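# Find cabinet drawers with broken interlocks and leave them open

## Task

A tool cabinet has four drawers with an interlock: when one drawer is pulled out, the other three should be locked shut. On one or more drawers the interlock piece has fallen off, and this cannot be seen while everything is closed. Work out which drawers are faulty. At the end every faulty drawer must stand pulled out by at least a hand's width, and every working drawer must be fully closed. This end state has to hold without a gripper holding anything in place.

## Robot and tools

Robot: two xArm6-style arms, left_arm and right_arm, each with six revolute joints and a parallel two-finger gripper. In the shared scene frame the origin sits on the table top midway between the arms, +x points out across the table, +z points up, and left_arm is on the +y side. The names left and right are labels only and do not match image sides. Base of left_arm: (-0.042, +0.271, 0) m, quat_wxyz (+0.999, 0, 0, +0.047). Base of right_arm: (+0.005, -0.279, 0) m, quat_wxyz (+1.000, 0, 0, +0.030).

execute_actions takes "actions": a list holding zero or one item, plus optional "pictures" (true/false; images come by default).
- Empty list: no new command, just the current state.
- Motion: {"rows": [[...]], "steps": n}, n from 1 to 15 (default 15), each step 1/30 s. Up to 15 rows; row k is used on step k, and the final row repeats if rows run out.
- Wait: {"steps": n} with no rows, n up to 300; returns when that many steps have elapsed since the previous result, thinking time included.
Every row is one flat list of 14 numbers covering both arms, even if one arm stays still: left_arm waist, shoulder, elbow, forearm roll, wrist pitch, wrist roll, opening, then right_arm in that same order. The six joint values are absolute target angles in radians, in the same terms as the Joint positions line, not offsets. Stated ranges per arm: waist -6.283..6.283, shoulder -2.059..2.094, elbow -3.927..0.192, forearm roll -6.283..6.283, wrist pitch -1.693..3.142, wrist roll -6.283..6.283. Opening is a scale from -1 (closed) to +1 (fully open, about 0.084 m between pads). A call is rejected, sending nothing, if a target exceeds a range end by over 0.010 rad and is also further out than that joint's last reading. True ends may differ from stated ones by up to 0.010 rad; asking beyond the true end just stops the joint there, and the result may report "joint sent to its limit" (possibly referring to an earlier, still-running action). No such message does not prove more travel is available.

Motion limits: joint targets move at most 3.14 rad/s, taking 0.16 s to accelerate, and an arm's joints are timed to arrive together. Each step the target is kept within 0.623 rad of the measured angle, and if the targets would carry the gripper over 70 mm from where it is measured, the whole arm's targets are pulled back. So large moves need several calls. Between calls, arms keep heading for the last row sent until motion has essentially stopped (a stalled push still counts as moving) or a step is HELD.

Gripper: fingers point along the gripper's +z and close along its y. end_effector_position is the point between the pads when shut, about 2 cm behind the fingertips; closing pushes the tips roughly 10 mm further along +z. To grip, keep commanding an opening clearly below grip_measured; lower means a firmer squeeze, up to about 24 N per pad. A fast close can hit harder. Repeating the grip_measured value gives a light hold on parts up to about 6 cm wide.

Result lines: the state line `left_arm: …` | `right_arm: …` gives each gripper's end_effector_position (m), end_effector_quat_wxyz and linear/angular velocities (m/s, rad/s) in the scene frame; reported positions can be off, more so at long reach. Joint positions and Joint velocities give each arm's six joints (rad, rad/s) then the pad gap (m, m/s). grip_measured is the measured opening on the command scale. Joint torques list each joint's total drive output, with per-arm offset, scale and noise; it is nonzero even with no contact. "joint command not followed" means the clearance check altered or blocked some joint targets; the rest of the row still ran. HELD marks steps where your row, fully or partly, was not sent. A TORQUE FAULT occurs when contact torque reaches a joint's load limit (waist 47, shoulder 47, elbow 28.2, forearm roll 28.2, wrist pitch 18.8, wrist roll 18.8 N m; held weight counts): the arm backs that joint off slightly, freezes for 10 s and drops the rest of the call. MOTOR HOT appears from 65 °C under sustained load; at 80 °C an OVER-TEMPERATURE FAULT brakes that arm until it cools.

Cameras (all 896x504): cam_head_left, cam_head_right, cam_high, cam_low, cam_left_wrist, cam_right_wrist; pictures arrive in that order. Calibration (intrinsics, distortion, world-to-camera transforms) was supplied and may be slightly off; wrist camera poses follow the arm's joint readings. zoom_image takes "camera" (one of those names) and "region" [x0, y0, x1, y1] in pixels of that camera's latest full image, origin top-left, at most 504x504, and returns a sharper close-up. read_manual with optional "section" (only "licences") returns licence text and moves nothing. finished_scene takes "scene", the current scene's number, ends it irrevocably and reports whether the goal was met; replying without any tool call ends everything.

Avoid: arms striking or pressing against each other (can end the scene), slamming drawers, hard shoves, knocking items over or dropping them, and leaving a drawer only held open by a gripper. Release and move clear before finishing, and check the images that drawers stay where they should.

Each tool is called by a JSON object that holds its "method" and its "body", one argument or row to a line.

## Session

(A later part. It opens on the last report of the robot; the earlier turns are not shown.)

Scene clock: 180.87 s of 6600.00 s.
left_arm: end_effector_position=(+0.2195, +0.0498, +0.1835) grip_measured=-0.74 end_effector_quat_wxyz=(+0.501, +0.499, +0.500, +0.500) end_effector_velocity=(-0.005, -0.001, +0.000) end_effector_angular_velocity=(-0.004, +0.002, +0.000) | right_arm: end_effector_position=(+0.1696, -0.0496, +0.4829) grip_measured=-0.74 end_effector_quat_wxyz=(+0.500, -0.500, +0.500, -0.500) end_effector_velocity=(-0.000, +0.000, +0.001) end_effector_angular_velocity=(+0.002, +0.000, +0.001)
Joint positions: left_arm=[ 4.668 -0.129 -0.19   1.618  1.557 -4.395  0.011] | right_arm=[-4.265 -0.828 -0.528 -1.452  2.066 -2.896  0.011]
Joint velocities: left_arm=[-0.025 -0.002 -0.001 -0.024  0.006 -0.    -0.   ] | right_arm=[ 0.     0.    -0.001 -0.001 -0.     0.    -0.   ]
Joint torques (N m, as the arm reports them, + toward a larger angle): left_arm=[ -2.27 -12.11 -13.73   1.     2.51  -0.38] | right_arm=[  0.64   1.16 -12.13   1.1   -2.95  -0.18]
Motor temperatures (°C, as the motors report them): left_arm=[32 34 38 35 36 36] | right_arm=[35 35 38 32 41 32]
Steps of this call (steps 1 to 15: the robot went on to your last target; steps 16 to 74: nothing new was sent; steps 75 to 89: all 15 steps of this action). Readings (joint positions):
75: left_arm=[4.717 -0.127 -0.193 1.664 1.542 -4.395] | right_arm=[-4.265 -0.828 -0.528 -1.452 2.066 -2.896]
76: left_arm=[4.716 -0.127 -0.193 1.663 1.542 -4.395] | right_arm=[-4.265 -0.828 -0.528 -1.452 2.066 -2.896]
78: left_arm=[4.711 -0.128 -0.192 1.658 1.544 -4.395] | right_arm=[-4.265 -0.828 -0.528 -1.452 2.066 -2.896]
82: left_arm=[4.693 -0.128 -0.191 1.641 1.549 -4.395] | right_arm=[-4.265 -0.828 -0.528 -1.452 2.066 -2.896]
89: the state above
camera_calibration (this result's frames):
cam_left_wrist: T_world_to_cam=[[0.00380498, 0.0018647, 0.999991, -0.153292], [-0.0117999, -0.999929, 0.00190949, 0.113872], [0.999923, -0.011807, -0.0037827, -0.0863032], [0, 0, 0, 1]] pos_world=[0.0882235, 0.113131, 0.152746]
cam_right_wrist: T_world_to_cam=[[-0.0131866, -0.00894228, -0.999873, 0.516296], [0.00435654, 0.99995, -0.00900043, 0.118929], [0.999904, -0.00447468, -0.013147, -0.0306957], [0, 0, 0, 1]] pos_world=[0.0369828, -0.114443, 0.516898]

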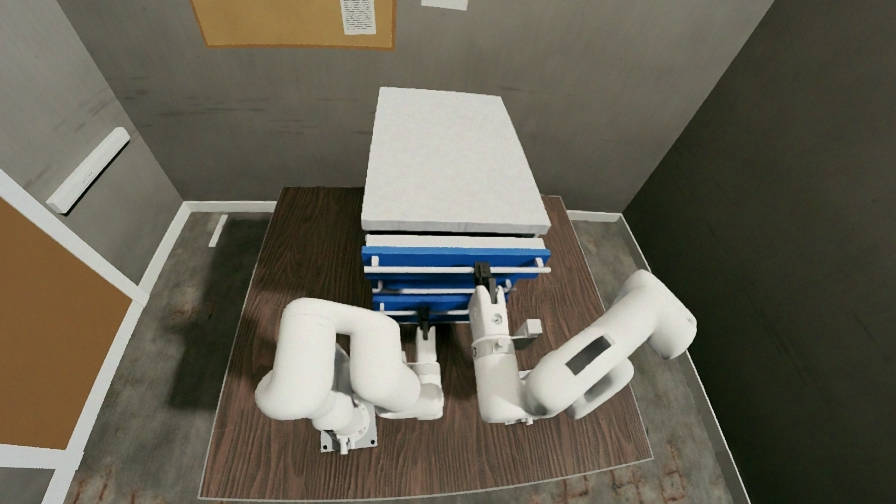

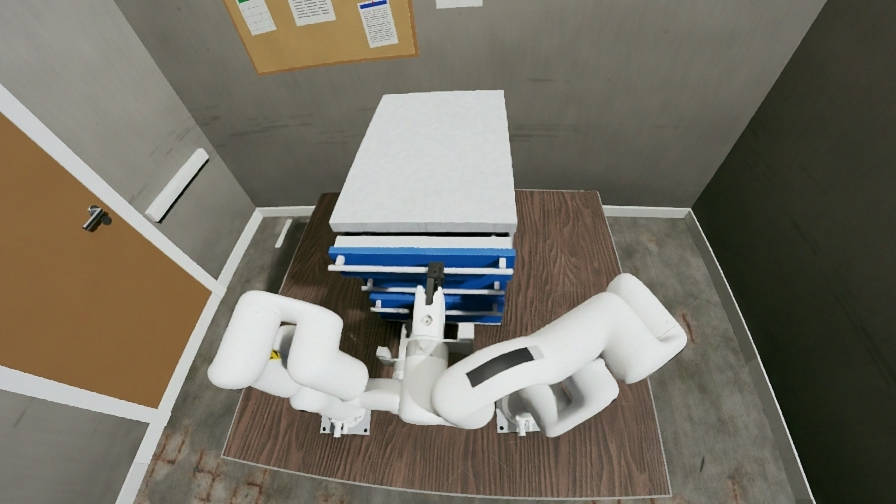

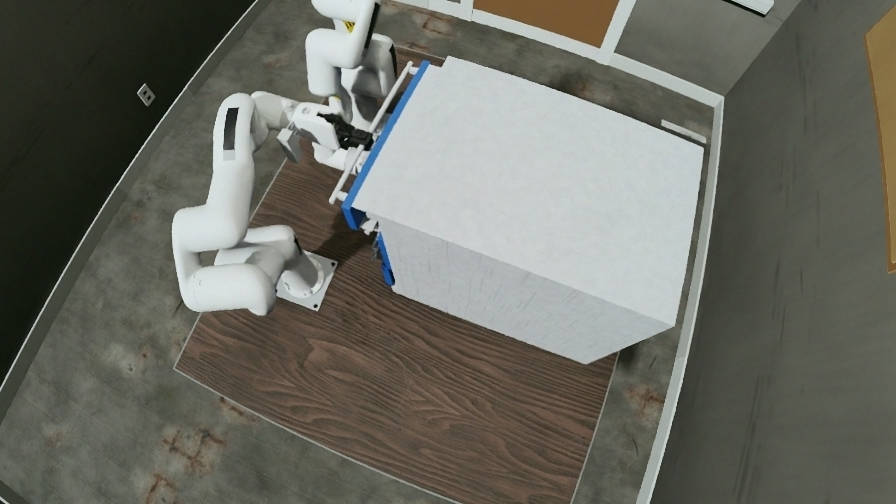

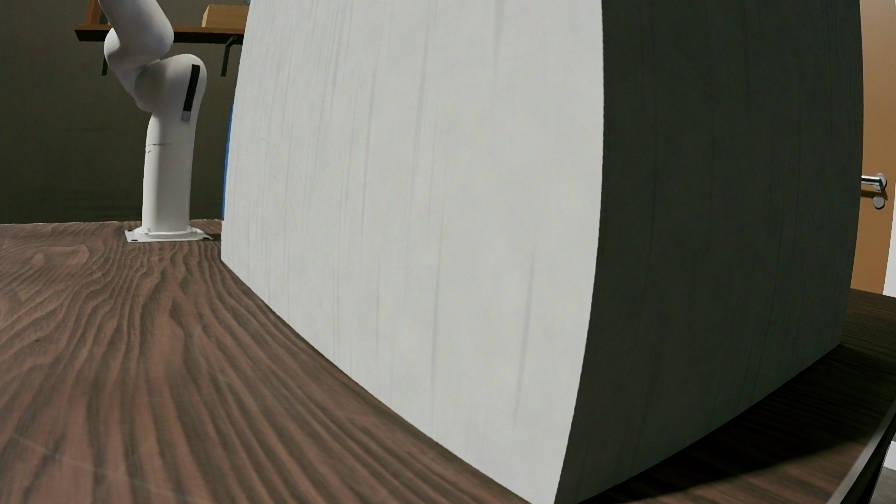

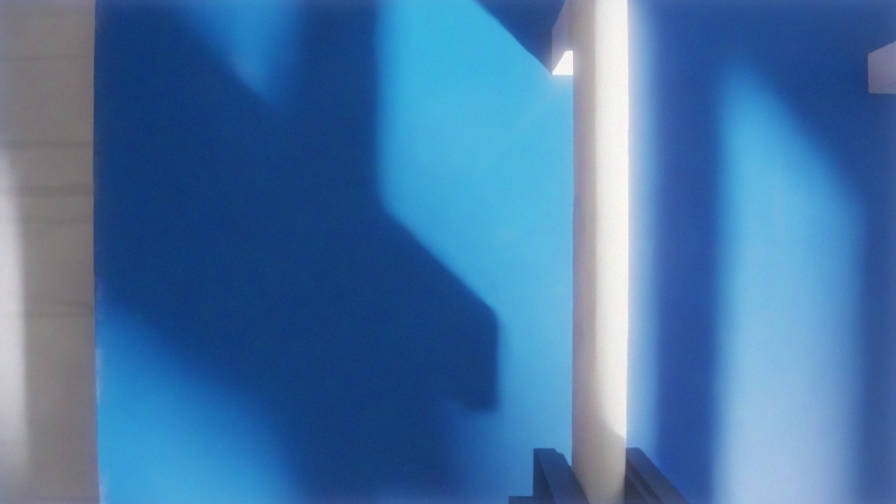

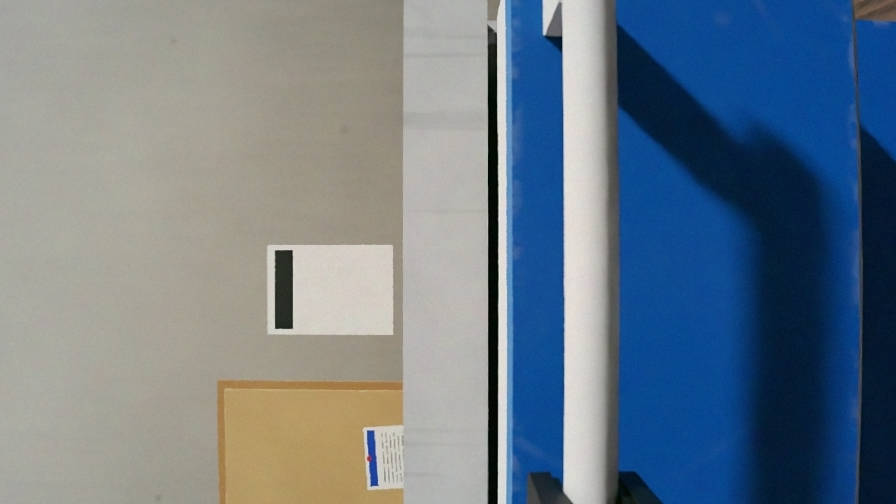

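{"method": "execute_actions", "body": {
  "actions": [
    {"rows": [
[4.6542,-0.1294,-0.1906,1.6046,1.5613,-4.395,-1,-4.2645,-0.8280,-0.5277,-1.4521,2.0657,-2.8963,-1],
[4.6420,-0.1295,-0.1905,1.5930,1.5650,-4.395,-1,-4.2645,-0.8280,-0.5277,-1.4521,2.0657,-2.8963,-1],
[4.6297,-0.1295,-0.1905,1.5815,1.5687,-4.395,-1,-4.2645,-0.8280,-0.5277,-1.4521,2.0657,-2.8963,-1],
[4.6174,-0.1295,-0.1905,1.5699,1.5724,-4.395,-1,-4.2645,-0.8280,-0.5277,-1.4521,2.0657,-2.8963,-1],
[4.6051,-0.1294,-0.1906,1.5583,1.5761,-4.395,-1,-4.2645,-0.8280,-0.5277,-1.4521,2.0657,-2.8963,-1],
[4.5929,-0.1293,-0.1907,1.5467,1.5798,-4.395,-1,-4.2645,-0.8280,-0.5277,-1.4521,2.0657,-2.8963,-1],
[4.5806,-0.1291,-0.1909,1.5351,1.5835,-4.395,-1,-4.2645,-0.8280,-0.5277,-1.4521,2.0657,-2.8963,-1],
[4.5683,-0.1288,-0.1912,1.5235,1.5872,-4.395,-1,-4.2645,-0.8280,-0.5277,-1.4521,2.0657,-2.8963,-1],
[4.5560,-0.1285,-0.1916,1.5120,1.5909,-4.395,-1,-4.2645,-0.8280,-0.5277,-1.4521,2.0657,-2.8963,-1],
[4.5438,-0.1281,-0.1920,1.5004,1.5946,-4.395,-1,-4.2645,-0.8280,-0.5277,-1.4521,2.0657,-2.8963,-1],
[4.5315,-0.1277,-0.1924,1.4888,1.5983,-4.395,-1,-4.2645,-0.8280,-0.5277,-1.4521,2.0657,-2.8963,-1],
[4.5192,-0.1272,-0.1929,1.4772,1.602,-4.395,-1,-4.2645,-0.8280,-0.5277,-1.4521,2.0657,-2.8963,-1]
], "steps": 15}
  ],
  "pictures": false
}}

{"method": "execute_actions", "body": {
  "actions": [
    {"steps": 8}
  ]
}}

Scene clock: 190.53 s of 6600.00 s.
left_arm: end_effector_position=(+0.1922, +0.0494, +0.1834) grip_measured=-0.74 end_effector_quat_wxyz=(+0.501, +0.499, +0.500, +0.500) end_effector_velocity=(-0.036, +0.000, +0.000) end_effector_angular_velocity=(+0.002, +0.000, -0.006) | right_arm: end_effector_position=(+0.1696, -0.0496, +0.4829) grip_measured=-0.74 end_effector_quat_wxyz=(+0.500, -0.500, +0.500, -0.500) end_effector_velocity=(+0.000, +0.000, -0.001) end_effector_angular_velocity=(-0.002, +0.000, +0.000)
Joint positions: left_arm=[ 4.531 -0.128 -0.192  1.488  1.599 -4.395  0.011] | right_arm=[-4.265 -0.828 -0.528 -1.452  2.066 -2.896  0.011]
Joint velocities: left_arm=[-0.182  0.005 -0.006 -0.168  0.055 -0.001  0.   ] | right_arm=[-0.    -0.     0.002  0.001 -0.001  0.     0.   ]
Joint torques (N m, as the arm reports them, + toward a larger angle): left_arm=[ -2.21 -11.59 -16.42   2.97   0.65  -0.12] | right_arm=[  0.52   1.29 -12.16   0.84  -3.07  -0.17]
Motor temperatures (°C, as the motors report them): left_arm=[32 34 38 35 36 36] | right_arm=[35 35 38 32 41 32]
Steps of this call (steps 1 to 15: the robot went on to your last target; steps 16 to 90: nothing new was sent; then 6.17 s passed at rest; steps 91 to 105: all 15 steps of this action). Readings (joint positions):
91: left_arm=[4.666 -0.129 -0.191 1.616 1.558 -4.395] | right_arm=[-4.265 -0.828 -0.528 -1.452 2.066 -2.896]
92: left_arm=[4.664 -0.129 -0.191 1.613 1.558 -4.395] | right_arm=[-4.265 -0.828 -0.528 -1.452 2.066 -2.896]
94: left_arm=[4.651 -0.129 -0.191 1.601 1.562 -4.395] | right_arm=[-4.265 -0.828 -0.528 -1.452 2.066 -2.896]
98: left_arm=[4.609 -0.129 -0.190 1.562 1.576 -4.395] | right_arm=[-4.265 -0.828 -0.528 -1.452 2.066 -2.896]
105: the state above

Scene clock: 190.80 s of 6600.00 s.
left_arm: end_effector_position=(+0.1900, +0.0494, +0.1834) grip_measured=-0.74 end_effector_quat_wxyz=(+0.501, +0.499, +0.500, +0.500) end_effector_velocity=(-0.001, -0.001, +0.001) end_effector_angular_velocity=(-0.004, +0.001, +0.000) | right_arm: end_effector_position=(+0.1696, -0.0496, +0.4829) grip_measured=-0.74 end_effector_quat_wxyz=(+0.500, -0.500, +0.500, -0.500) end_effector_velocity=(+0.000, +0.000, +0.000) end_effector_angular_velocity=(+0.000, +0.001, +0.000)
Joint positions: left_arm=[ 4.52  -0.127 -0.193  1.478  1.603 -4.395  0.011] | right_arm=[-4.265 -0.828 -0.528 -1.452  2.066 -2.896  0.011]
Joint velocities: left_arm=[-0.003 -0.002 -0.003 -0.004  0.    -0.     0.   ] | right_arm=[-0.    -0.    -0.001  0.    -0.    -0.     0.   ]
Joint torques (N m, as the arm reports them, + toward a larger angle): left_arm=[ -5.52 -11.2  -16.25   2.31   0.47  -0.19] | right_arm=[  0.46   1.24 -12.05   0.74  -3.11  -0.11]
Motor temperatures (°C, as the motors report them): left_arm=[32 34 38 35 36 36] | right_arm=[35 35 38 32 41 32]
Steps of this call (steps 1 to 8: the robot went on to your last target). Readings (joint positions):
1: left_arm=[4.526 -0.128 -0.192 1.484 1.601 -4.395] | right_arm=[-4.265 -0.828 -0.528 -1.452 2.066 -2.896]
2: left_arm=[4.524 -0.128 -0.192 1.481 1.602 -4.395] | right_arm=[-4.265 -0.828 -0.528 -1.452 2.066 -2.896]
4: left_arm=[4.521 -0.127 -0.193 1.479 1.602 -4.395] | right_arm=[-4.265 -0.828 -0.528 -1.452 2.066 -2.896]
8: the state above
camera_calibration (this result's frames):
cam_left_wrist: T_world_to_cam=[[0.00471238, 0.00156214, 0.999988, -0.153205], [-0.0129903, -0.999914, 0.00162324, 0.113458], [0.999905, -0.0129978, -0.00469168, -0.0566207], [0, 0, 0, 1]] pos_world=[0.0588111, 0.112952, 0.152753]
cam_right_wrist: T_world_to_cam=[[-0.0131867, -0.00894323, -0.999873, 0.516296], [0.00435616, 0.99995, -0.00900137, 0.118929], [0.999904, -0.0044743, -0.0131471, -0.0306956], [0, 0, 0, 1]] pos_world=[0.0369828, -0.114443, 0.516897]

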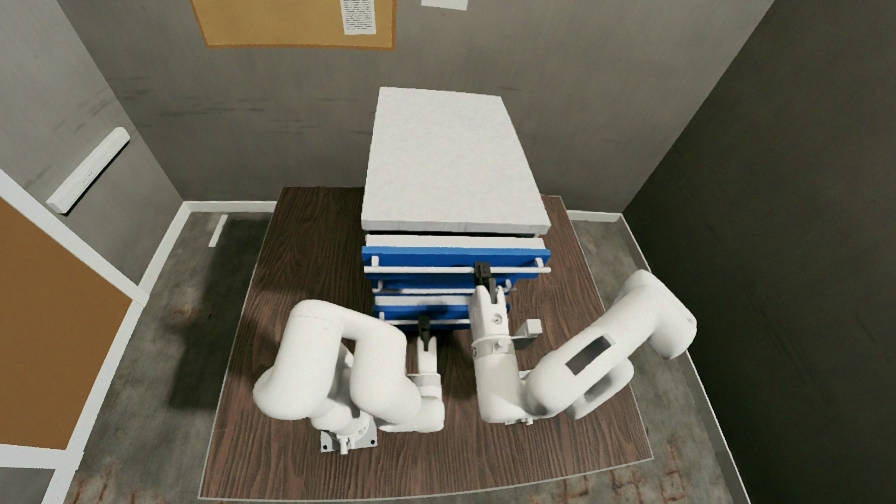

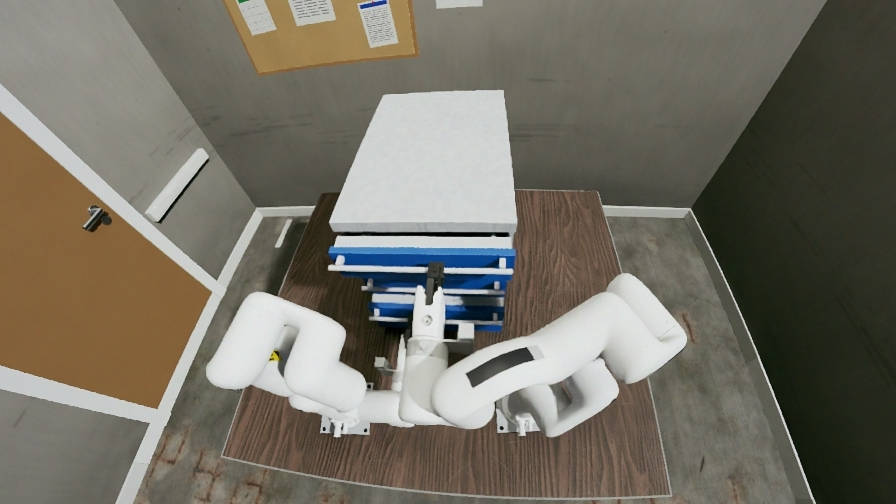

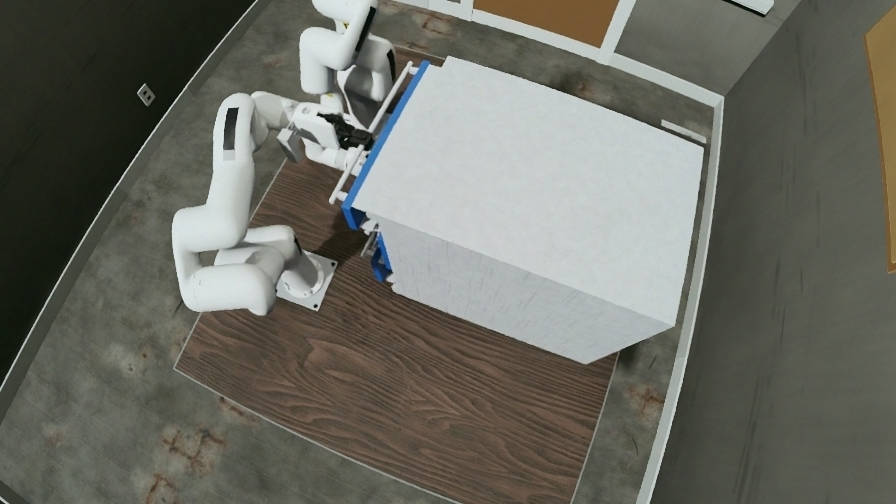

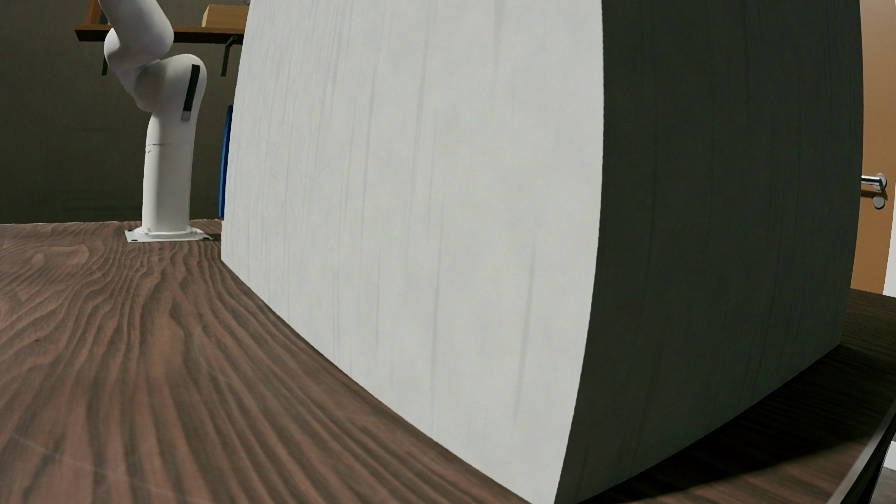

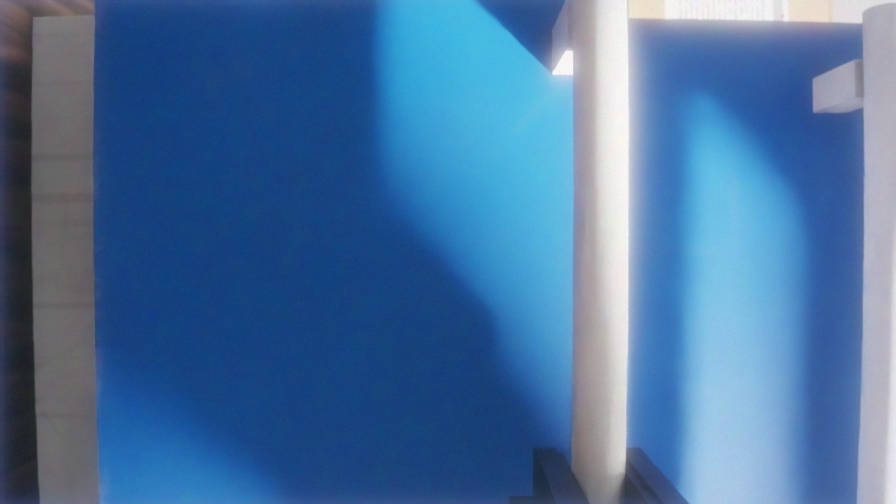

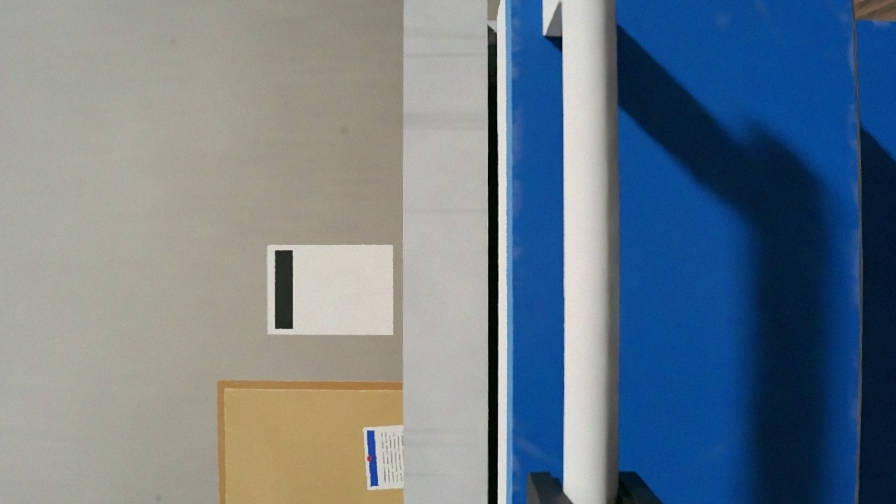

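{"method": "execute_actions", "body": {
  "actions": [
    {"rows": [
[4.4945,-0.1268,-0.1934,1.4535,1.6096,-4.3958,-1,-4.2849,-0.8360,-0.5228,-1.4588,2.0461,-2.9020,-1],
[4.4699,-0.1244,-0.1962,1.4299,1.6173,-4.3965,-1,-4.3053,-0.8440,-0.5178,-1.4656,2.0265,-2.9076,-1],
[4.4452,-0.1219,-0.1991,1.4062,1.6249,-4.3973,-1,-4.3258,-0.8520,-0.5129,-1.4723,2.0070,-2.9133,-1],
[4.4205,-0.1195,-0.2019,1.3825,1.6325,-4.398,-1,-4.3462,-0.8600,-0.5079,-1.4791,1.9874,-2.9189,-1],
[4.3968,-0.1157,-0.2065,1.3596,1.6399,-4.3991,-1,-4.3666,-0.8680,-0.5030,-1.4858,1.9678,-2.9246,-1],
[4.3731,-0.1119,-0.2110,1.3368,1.6473,-4.4003,-1,-4.3891,-0.8742,-0.4992,-1.4916,1.9460,-2.9288,-1],
[4.3494,-0.1081,-0.2156,1.3139,1.6546,-4.4014,-1,-4.4116,-0.8804,-0.4953,-1.4975,1.9242,-2.9330,-1],
[4.3257,-0.1043,-0.2201,1.291,1.662,-4.4025,-1,-4.4342,-0.8865,-0.4915,-1.5033,1.9023,-2.9372,-1],
[4.3034,-0.0993,-0.2261,1.2695,1.669,-4.4038,-1,-4.4567,-0.8927,-0.4876,-1.5092,1.8805,-2.9414,-1],
[4.2811,-0.0944,-0.2322,1.248,1.676,-4.4052,-1,-4.4792,-0.8989,-0.4838,-1.5150,1.8587,-2.9456,-1],
[4.2587,-0.0894,-0.2382,1.2265,1.683,-4.4065,-1,-4.5076,-0.9040,-0.4806,-1.5207,1.8309,-2.9489,-1],
[4.2364,-0.0844,-0.2442,1.205,1.690,-4.4078,-1,-4.5076,-0.9040,-0.4806,-1.5207,1.8309,-2.9489,-1],
[4.2086,-0.0763,-0.2541,1.1783,1.699,-4.4099,-1,-4.5076,-0.9040,-0.4806,-1.5207,1.8309,-2.9489,-1],
[4.1808,-0.0682,-0.2639,1.1517,1.708,-4.4119,-1,-4.5076,-0.9040,-0.4806,-1.5207,1.8309,-2.9489,-1],
[4.153,-0.0601,-0.2738,1.125,1.717,-4.414,-1,-4.5076,-0.9040,-0.4806,-1.5207,1.8309,-2.9489,-1]
], "steps": 15}
  ],
  "pictures": false
}}

{"method": "execute_actions", "body": {
  "actions": [
    {"rows": [
[4.153,-0.0601,-0.2738,1.125,1.717,-4.414,-1,-4.5218,-0.9066,-0.4790,-1.5236,1.8170,-2.9505,-1],
[4.153,-0.0601,-0.2738,1.125,1.717,-4.414,-1,-4.5360,-0.9091,-0.4775,-1.5265,1.8031,-2.9522,-1],
[4.153,-0.0601,-0.2738,1.125,1.717,-4.414,-1,-4.5502,-0.9117,-0.4759,-1.5294,1.7892,-2.9538,-1],
[4.153,-0.0601,-0.2738,1.125,1.717,-4.414,-1,-4.5645,-0.9143,-0.4743,-1.5322,1.7753,-2.9554,-1],
[4.153,-0.0601,-0.2738,1.125,1.717,-4.414,-1,-4.5787,-0.9168,-0.4727,-1.5351,1.7614,-2.9570,-1],
[4.153,-0.0601,-0.2738,1.125,1.717,-4.414,-1,-4.5929,-0.9194,-0.4712,-1.5380,1.7475,-2.9587,-1],
[4.153,-0.0601,-0.2738,1.125,1.717,-4.414,-1,-4.6071,-0.9220,-0.4696,-1.5409,1.7336,-2.9603,-1],
[4.153,-0.0601,-0.2738,1.125,1.717,-4.414,-1,-4.6213,-0.9245,-0.468,-1.5437,1.7197,-2.962,-1]
], "steps": 15}
  ]
}}

Scene clock: 203.37 s of 6600.00 s.
left_arm: end_effector_position=(+0.1326, +0.0495, +0.1831) grip_measured=-0.74 end_effector_quat_wxyz=(+0.500, +0.500, +0.501, +0.499) end_effector_velocity=(-0.168, +0.000, +0.000) end_effector_angular_velocity=(-0.003, +0.003, +0.005) | right_arm: end_effector_position=(+0.2115, -0.0494, +0.4830) grip_measured=-0.74 end_effector_quat_wxyz=(+0.500, -0.500, +0.500, -0.500) end_effector_velocity=(+0.042, +0.001, -0.000) end_effector_angular_velocity=(-0.006, -0.004, +0.007)
Joint positions: left_arm=[ 4.249 -0.086 -0.242  1.218  1.686 -4.407  0.012] | right_arm=[-4.492 -0.9   -0.483 -1.516  1.847 -2.946  0.011]
Joint velocities: left_arm=[-0.727  0.183 -0.223 -0.699  0.233 -0.048  0.   ] | right_arm=[-0.253 -0.058  0.038 -0.062 -0.253 -0.042  0.   ]
Joint torques (N m, as the arm reports them, + toward a larger angle): left_arm=[ -6.06 -10.04 -14.91   1.26  -1.85  -0.4 ] | right_arm=[  3.78   3.07 -13.55   0.35  -2.85  -0.22]
Motor temperatures (°C, as the motors report them): left_arm=[32 34 39 35 35 36] | right_arm=[35 35 37 32 41 32]
Steps of this call (steps 1 to 30: the robot went on to your last target; steps 31 to 90: nothing new was sent; then 9.07 s passed at rest; steps 91 to 105: all 15 steps of this action). Readings (joint positions):
91: left_arm=[4.519 -0.127 -0.193 1.477 1.602 -4.395] | right_arm=[-4.265 -0.828 -0.528 -1.452 2.065 -2.896]
92: left_arm=[4.514 -0.127 -0.193 1.472 1.604 -4.395] | right_arm=[-4.268 -0.830 -0.527 -1.454 2.061 -2.898]
94: left_arm=[4.491 -0.126 -0.195 1.450 1.611 -4.396] | right_arm=[-4.288 -0.837 -0.522 -1.460 2.043 -2.903]
98: left_arm=[4.410 -0.117 -0.205 1.373 1.636 -4.399] | right_arm=[-4.358 -0.863 -0.506 -1.481 1.977 -2.921]
105: the state above

Scene clock: 203.87 s of 6600.00 s.
left_arm: end_effector_position=(+0.1097, +0.0498, +0.1830) grip_measured=-0.74 end_effector_quat_wxyz=(+0.500, +0.500, +0.502, +0.499) end_effector_velocity=(-0.001, +0.001, -0.000) end_effector_angular_velocity=(-0.000, +0.001, +0.001) | right_arm: end_effector_position=(+0.2309, -0.0475, +0.4830) grip_measured=-0.74 end_effector_quat_wxyz=(+0.502, -0.502, +0.498, -0.498) end_effector_velocity=(+0.003, -0.002, -0.001) end_effector_angular_velocity=(+0.000, +0.002, -0.000)
Joint positions: left_arm=[ 4.153 -0.06  -0.275  1.127  1.717 -4.414  0.012] | right_arm=[-4.615 -0.923 -0.469 -1.544  1.717 -2.962  0.012]
Joint velocities: left_arm=[-0.004 -0.001  0.    -0.005  0.001 -0.     0.   ] | right_arm=[-0.017 -0.01   0.005 -0.002 -0.017 -0.004  0.   ]
Joint torques (N m, as the arm reports them, + toward a larger angle): left_arm=[ -2.42 -10.19 -10.36  -0.55  -1.44  -0.41] | right_arm=[-17.71  -0.79 -11.86   1.33   4.44  -0.2 ]
Motor temperatures (°C, as the motors report them): left_arm=[32 34 39 35 36 36] | right_arm=[35 35 37 32 41 32]
Steps of this call (steps 1 to 15: all 15 steps of this action). Readings (joint positions):
1: left_arm=[4.225 -0.080 -0.250 1.195 1.694 -4.409] | right_arm=[-4.499 -0.902 -0.482 -1.518 1.840 -2.947]
2: left_arm=[4.201 -0.073 -0.258 1.172 1.702 -4.411] | right_arm=[-4.505 -0.903 -0.481 -1.519 1.834 -2.948]
4: left_arm=[4.169 -0.065 -0.269 1.143 1.711 -4.413] | right_arm=[-4.520 -0.906 -0.479 -1.523 1.815 -2.950]
8: left_arm=[4.155 -0.061 -0.274 1.129 1.716 -4.414] | right_arm=[-4.569 -0.915 -0.474 -1.535 1.762 -2.956]
15: the state above
camera_calibration (this result's frames):
cam_left_wrist: T_world_to_cam=[[0.00819544, 0.00317881, 0.999961, -0.152948], [-0.0118926, -0.999924, 0.00327616, 0.112407], [0.999896, -0.011919, -0.00815701, 0.0242804], [0, 0, 0, 1]] pos_world=[-0.0216876, 0.113174, 0.152772]
cam_right_wrist: T_world_to_cam=[[-0.0130119, -0.00988786, -0.999866, 0.517137], [-0.00397091, 0.999944, -0.00983695, 0.118918], [0.999907, 0.00384238, -0.0130504, -0.0916946], [0, 0, 0, 1]] pos_world=[0.0988872, -0.113446, 0.517041]

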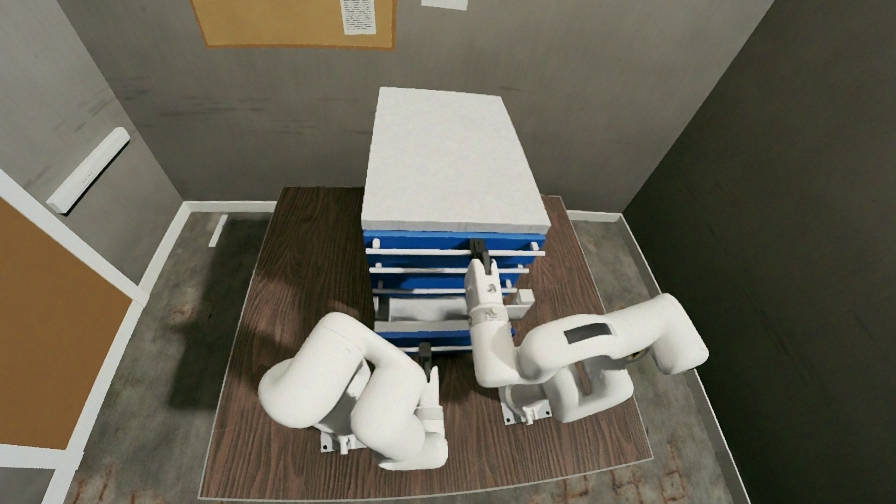

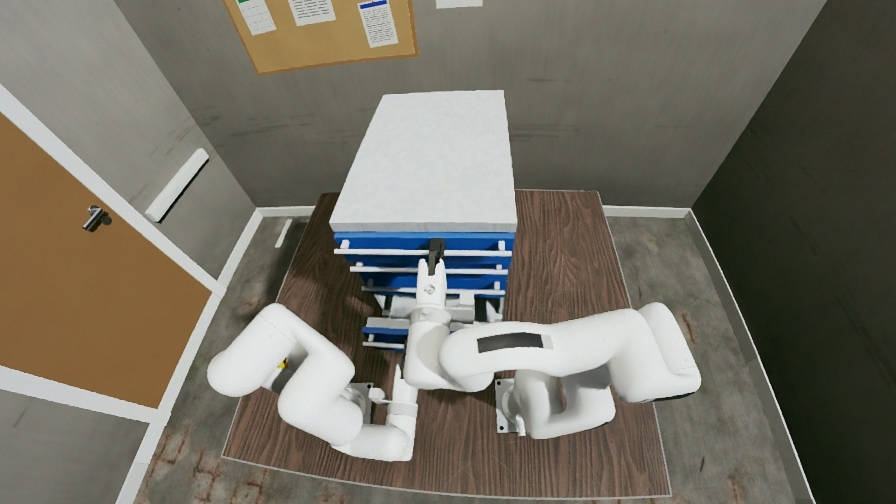

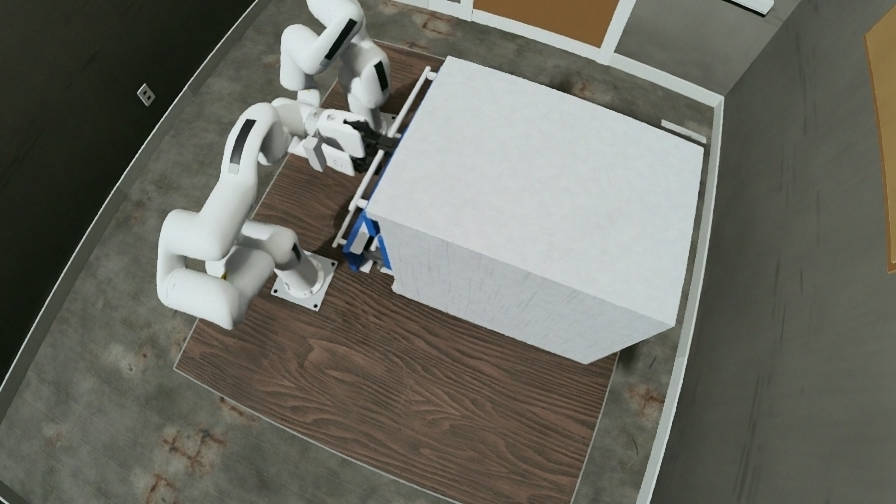

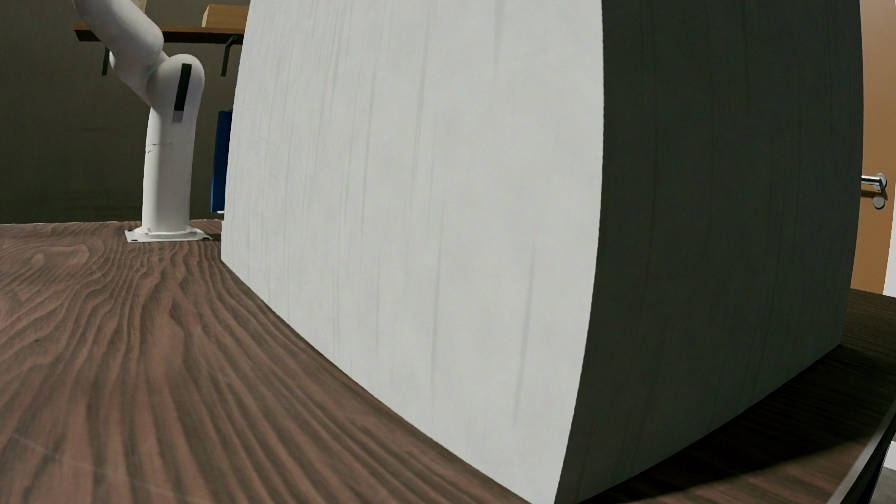

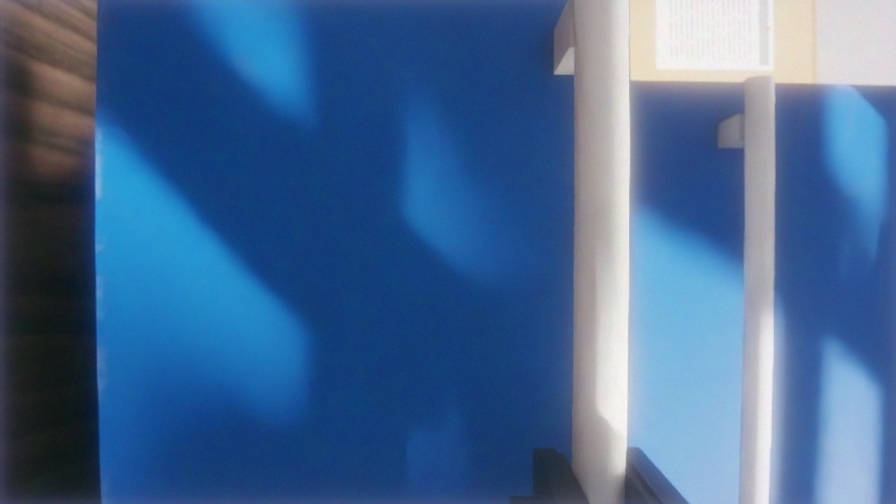

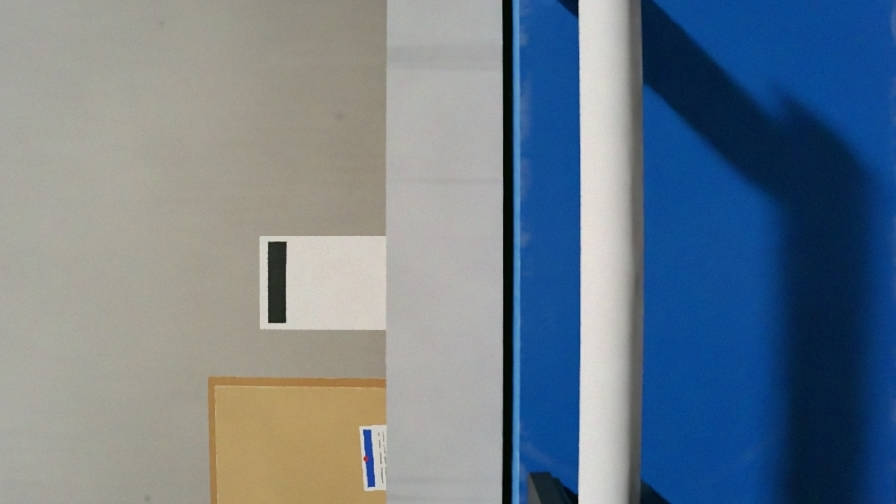

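{"method": "execute_actions", "body": {
  "actions": [
    {"rows": [
[4.153,-0.0601,-0.2738,1.125,1.717,-4.414,-1,-4.5929,-0.9194,-0.4712,-1.5380,1.7475,-2.9587,-1]
], "steps": 10}
  ],
  "pictures": false
}}

Scene clock: 205.90 s of 6600.00 s.
left_arm: end_effector_position=(+0.1097, +0.0504, +0.1829) grip_measured=-0.74 end_effector_quat_wxyz=(+0.499, +0.500, +0.502, +0.499) end_effector_velocity=(+0.000, +0.001, +0.001) end_effector_angular_velocity=(+0.001, -0.004, +0.001) | right_arm: end_effector_position=(+0.2282, -0.0485, +0.4829) grip_measured=-0.74 end_effector_quat_wxyz=(+0.500, -0.501, +0.499, -0.500) end_effector_velocity=(-0.003, +0.000, +0.000) end_effector_angular_velocity=(+0.004, +0.002, +0.006)
Joint positions: left_arm=[ 4.153 -0.06  -0.274  1.125  1.717 -4.414  0.012] | right_arm=[-4.596 -0.919 -0.471 -1.54   1.742 -2.959  0.012]
Joint velocities: left_arm=[ 0.     0.001  0.001 -0.     0.003 -0.     0.   ] | right_arm=[ 0.016 -0.003 -0.     0.003  0.009  0.001  0.   ]
Joint torques (N m, as the arm reports them, + toward a larger angle): left_arm=[ 1.01 -8.9  -4.17 -3.18 -1.   -0.38] | right_arm=[ -9.22  -4.54 -10.52   2.97   6.92  -0.18]
Motor temperatures (°C, as the motors report them): left_arm=[32 34 39 35 35 36] | right_arm=[35 35 37 32 42 32]
Steps of this call (steps 1 to 15: the robot went on to your last target; steps 16 to 51: nothing new was sent; steps 52 to 61: all 10 steps of this action). Readings (joint positions):
52: left_arm=[4.153 -0.060 -0.274 1.125 1.717 -4.414] | right_arm=[-4.616 -0.924 -0.468 -1.544 1.717 -2.962]
53: left_arm=[4.153 -0.060 -0.274 1.125 1.717 -4.414] | right_arm=[-4.612 -0.923 -0.469 -1.543 1.721 -2.961]
55: left_arm=[4.153 -0.060 -0.274 1.125 1.717 -4.414] | right_arm=[-4.604 -0.920 -0.470 -1.541 1.733 -2.960]
59: left_arm=[4.153 -0.060 -0.274 1.125 1.717 -4.414] | right_arm=[-4.597 -0.919 -0.471 -1.540 1.741 -2.959]
61: the state above


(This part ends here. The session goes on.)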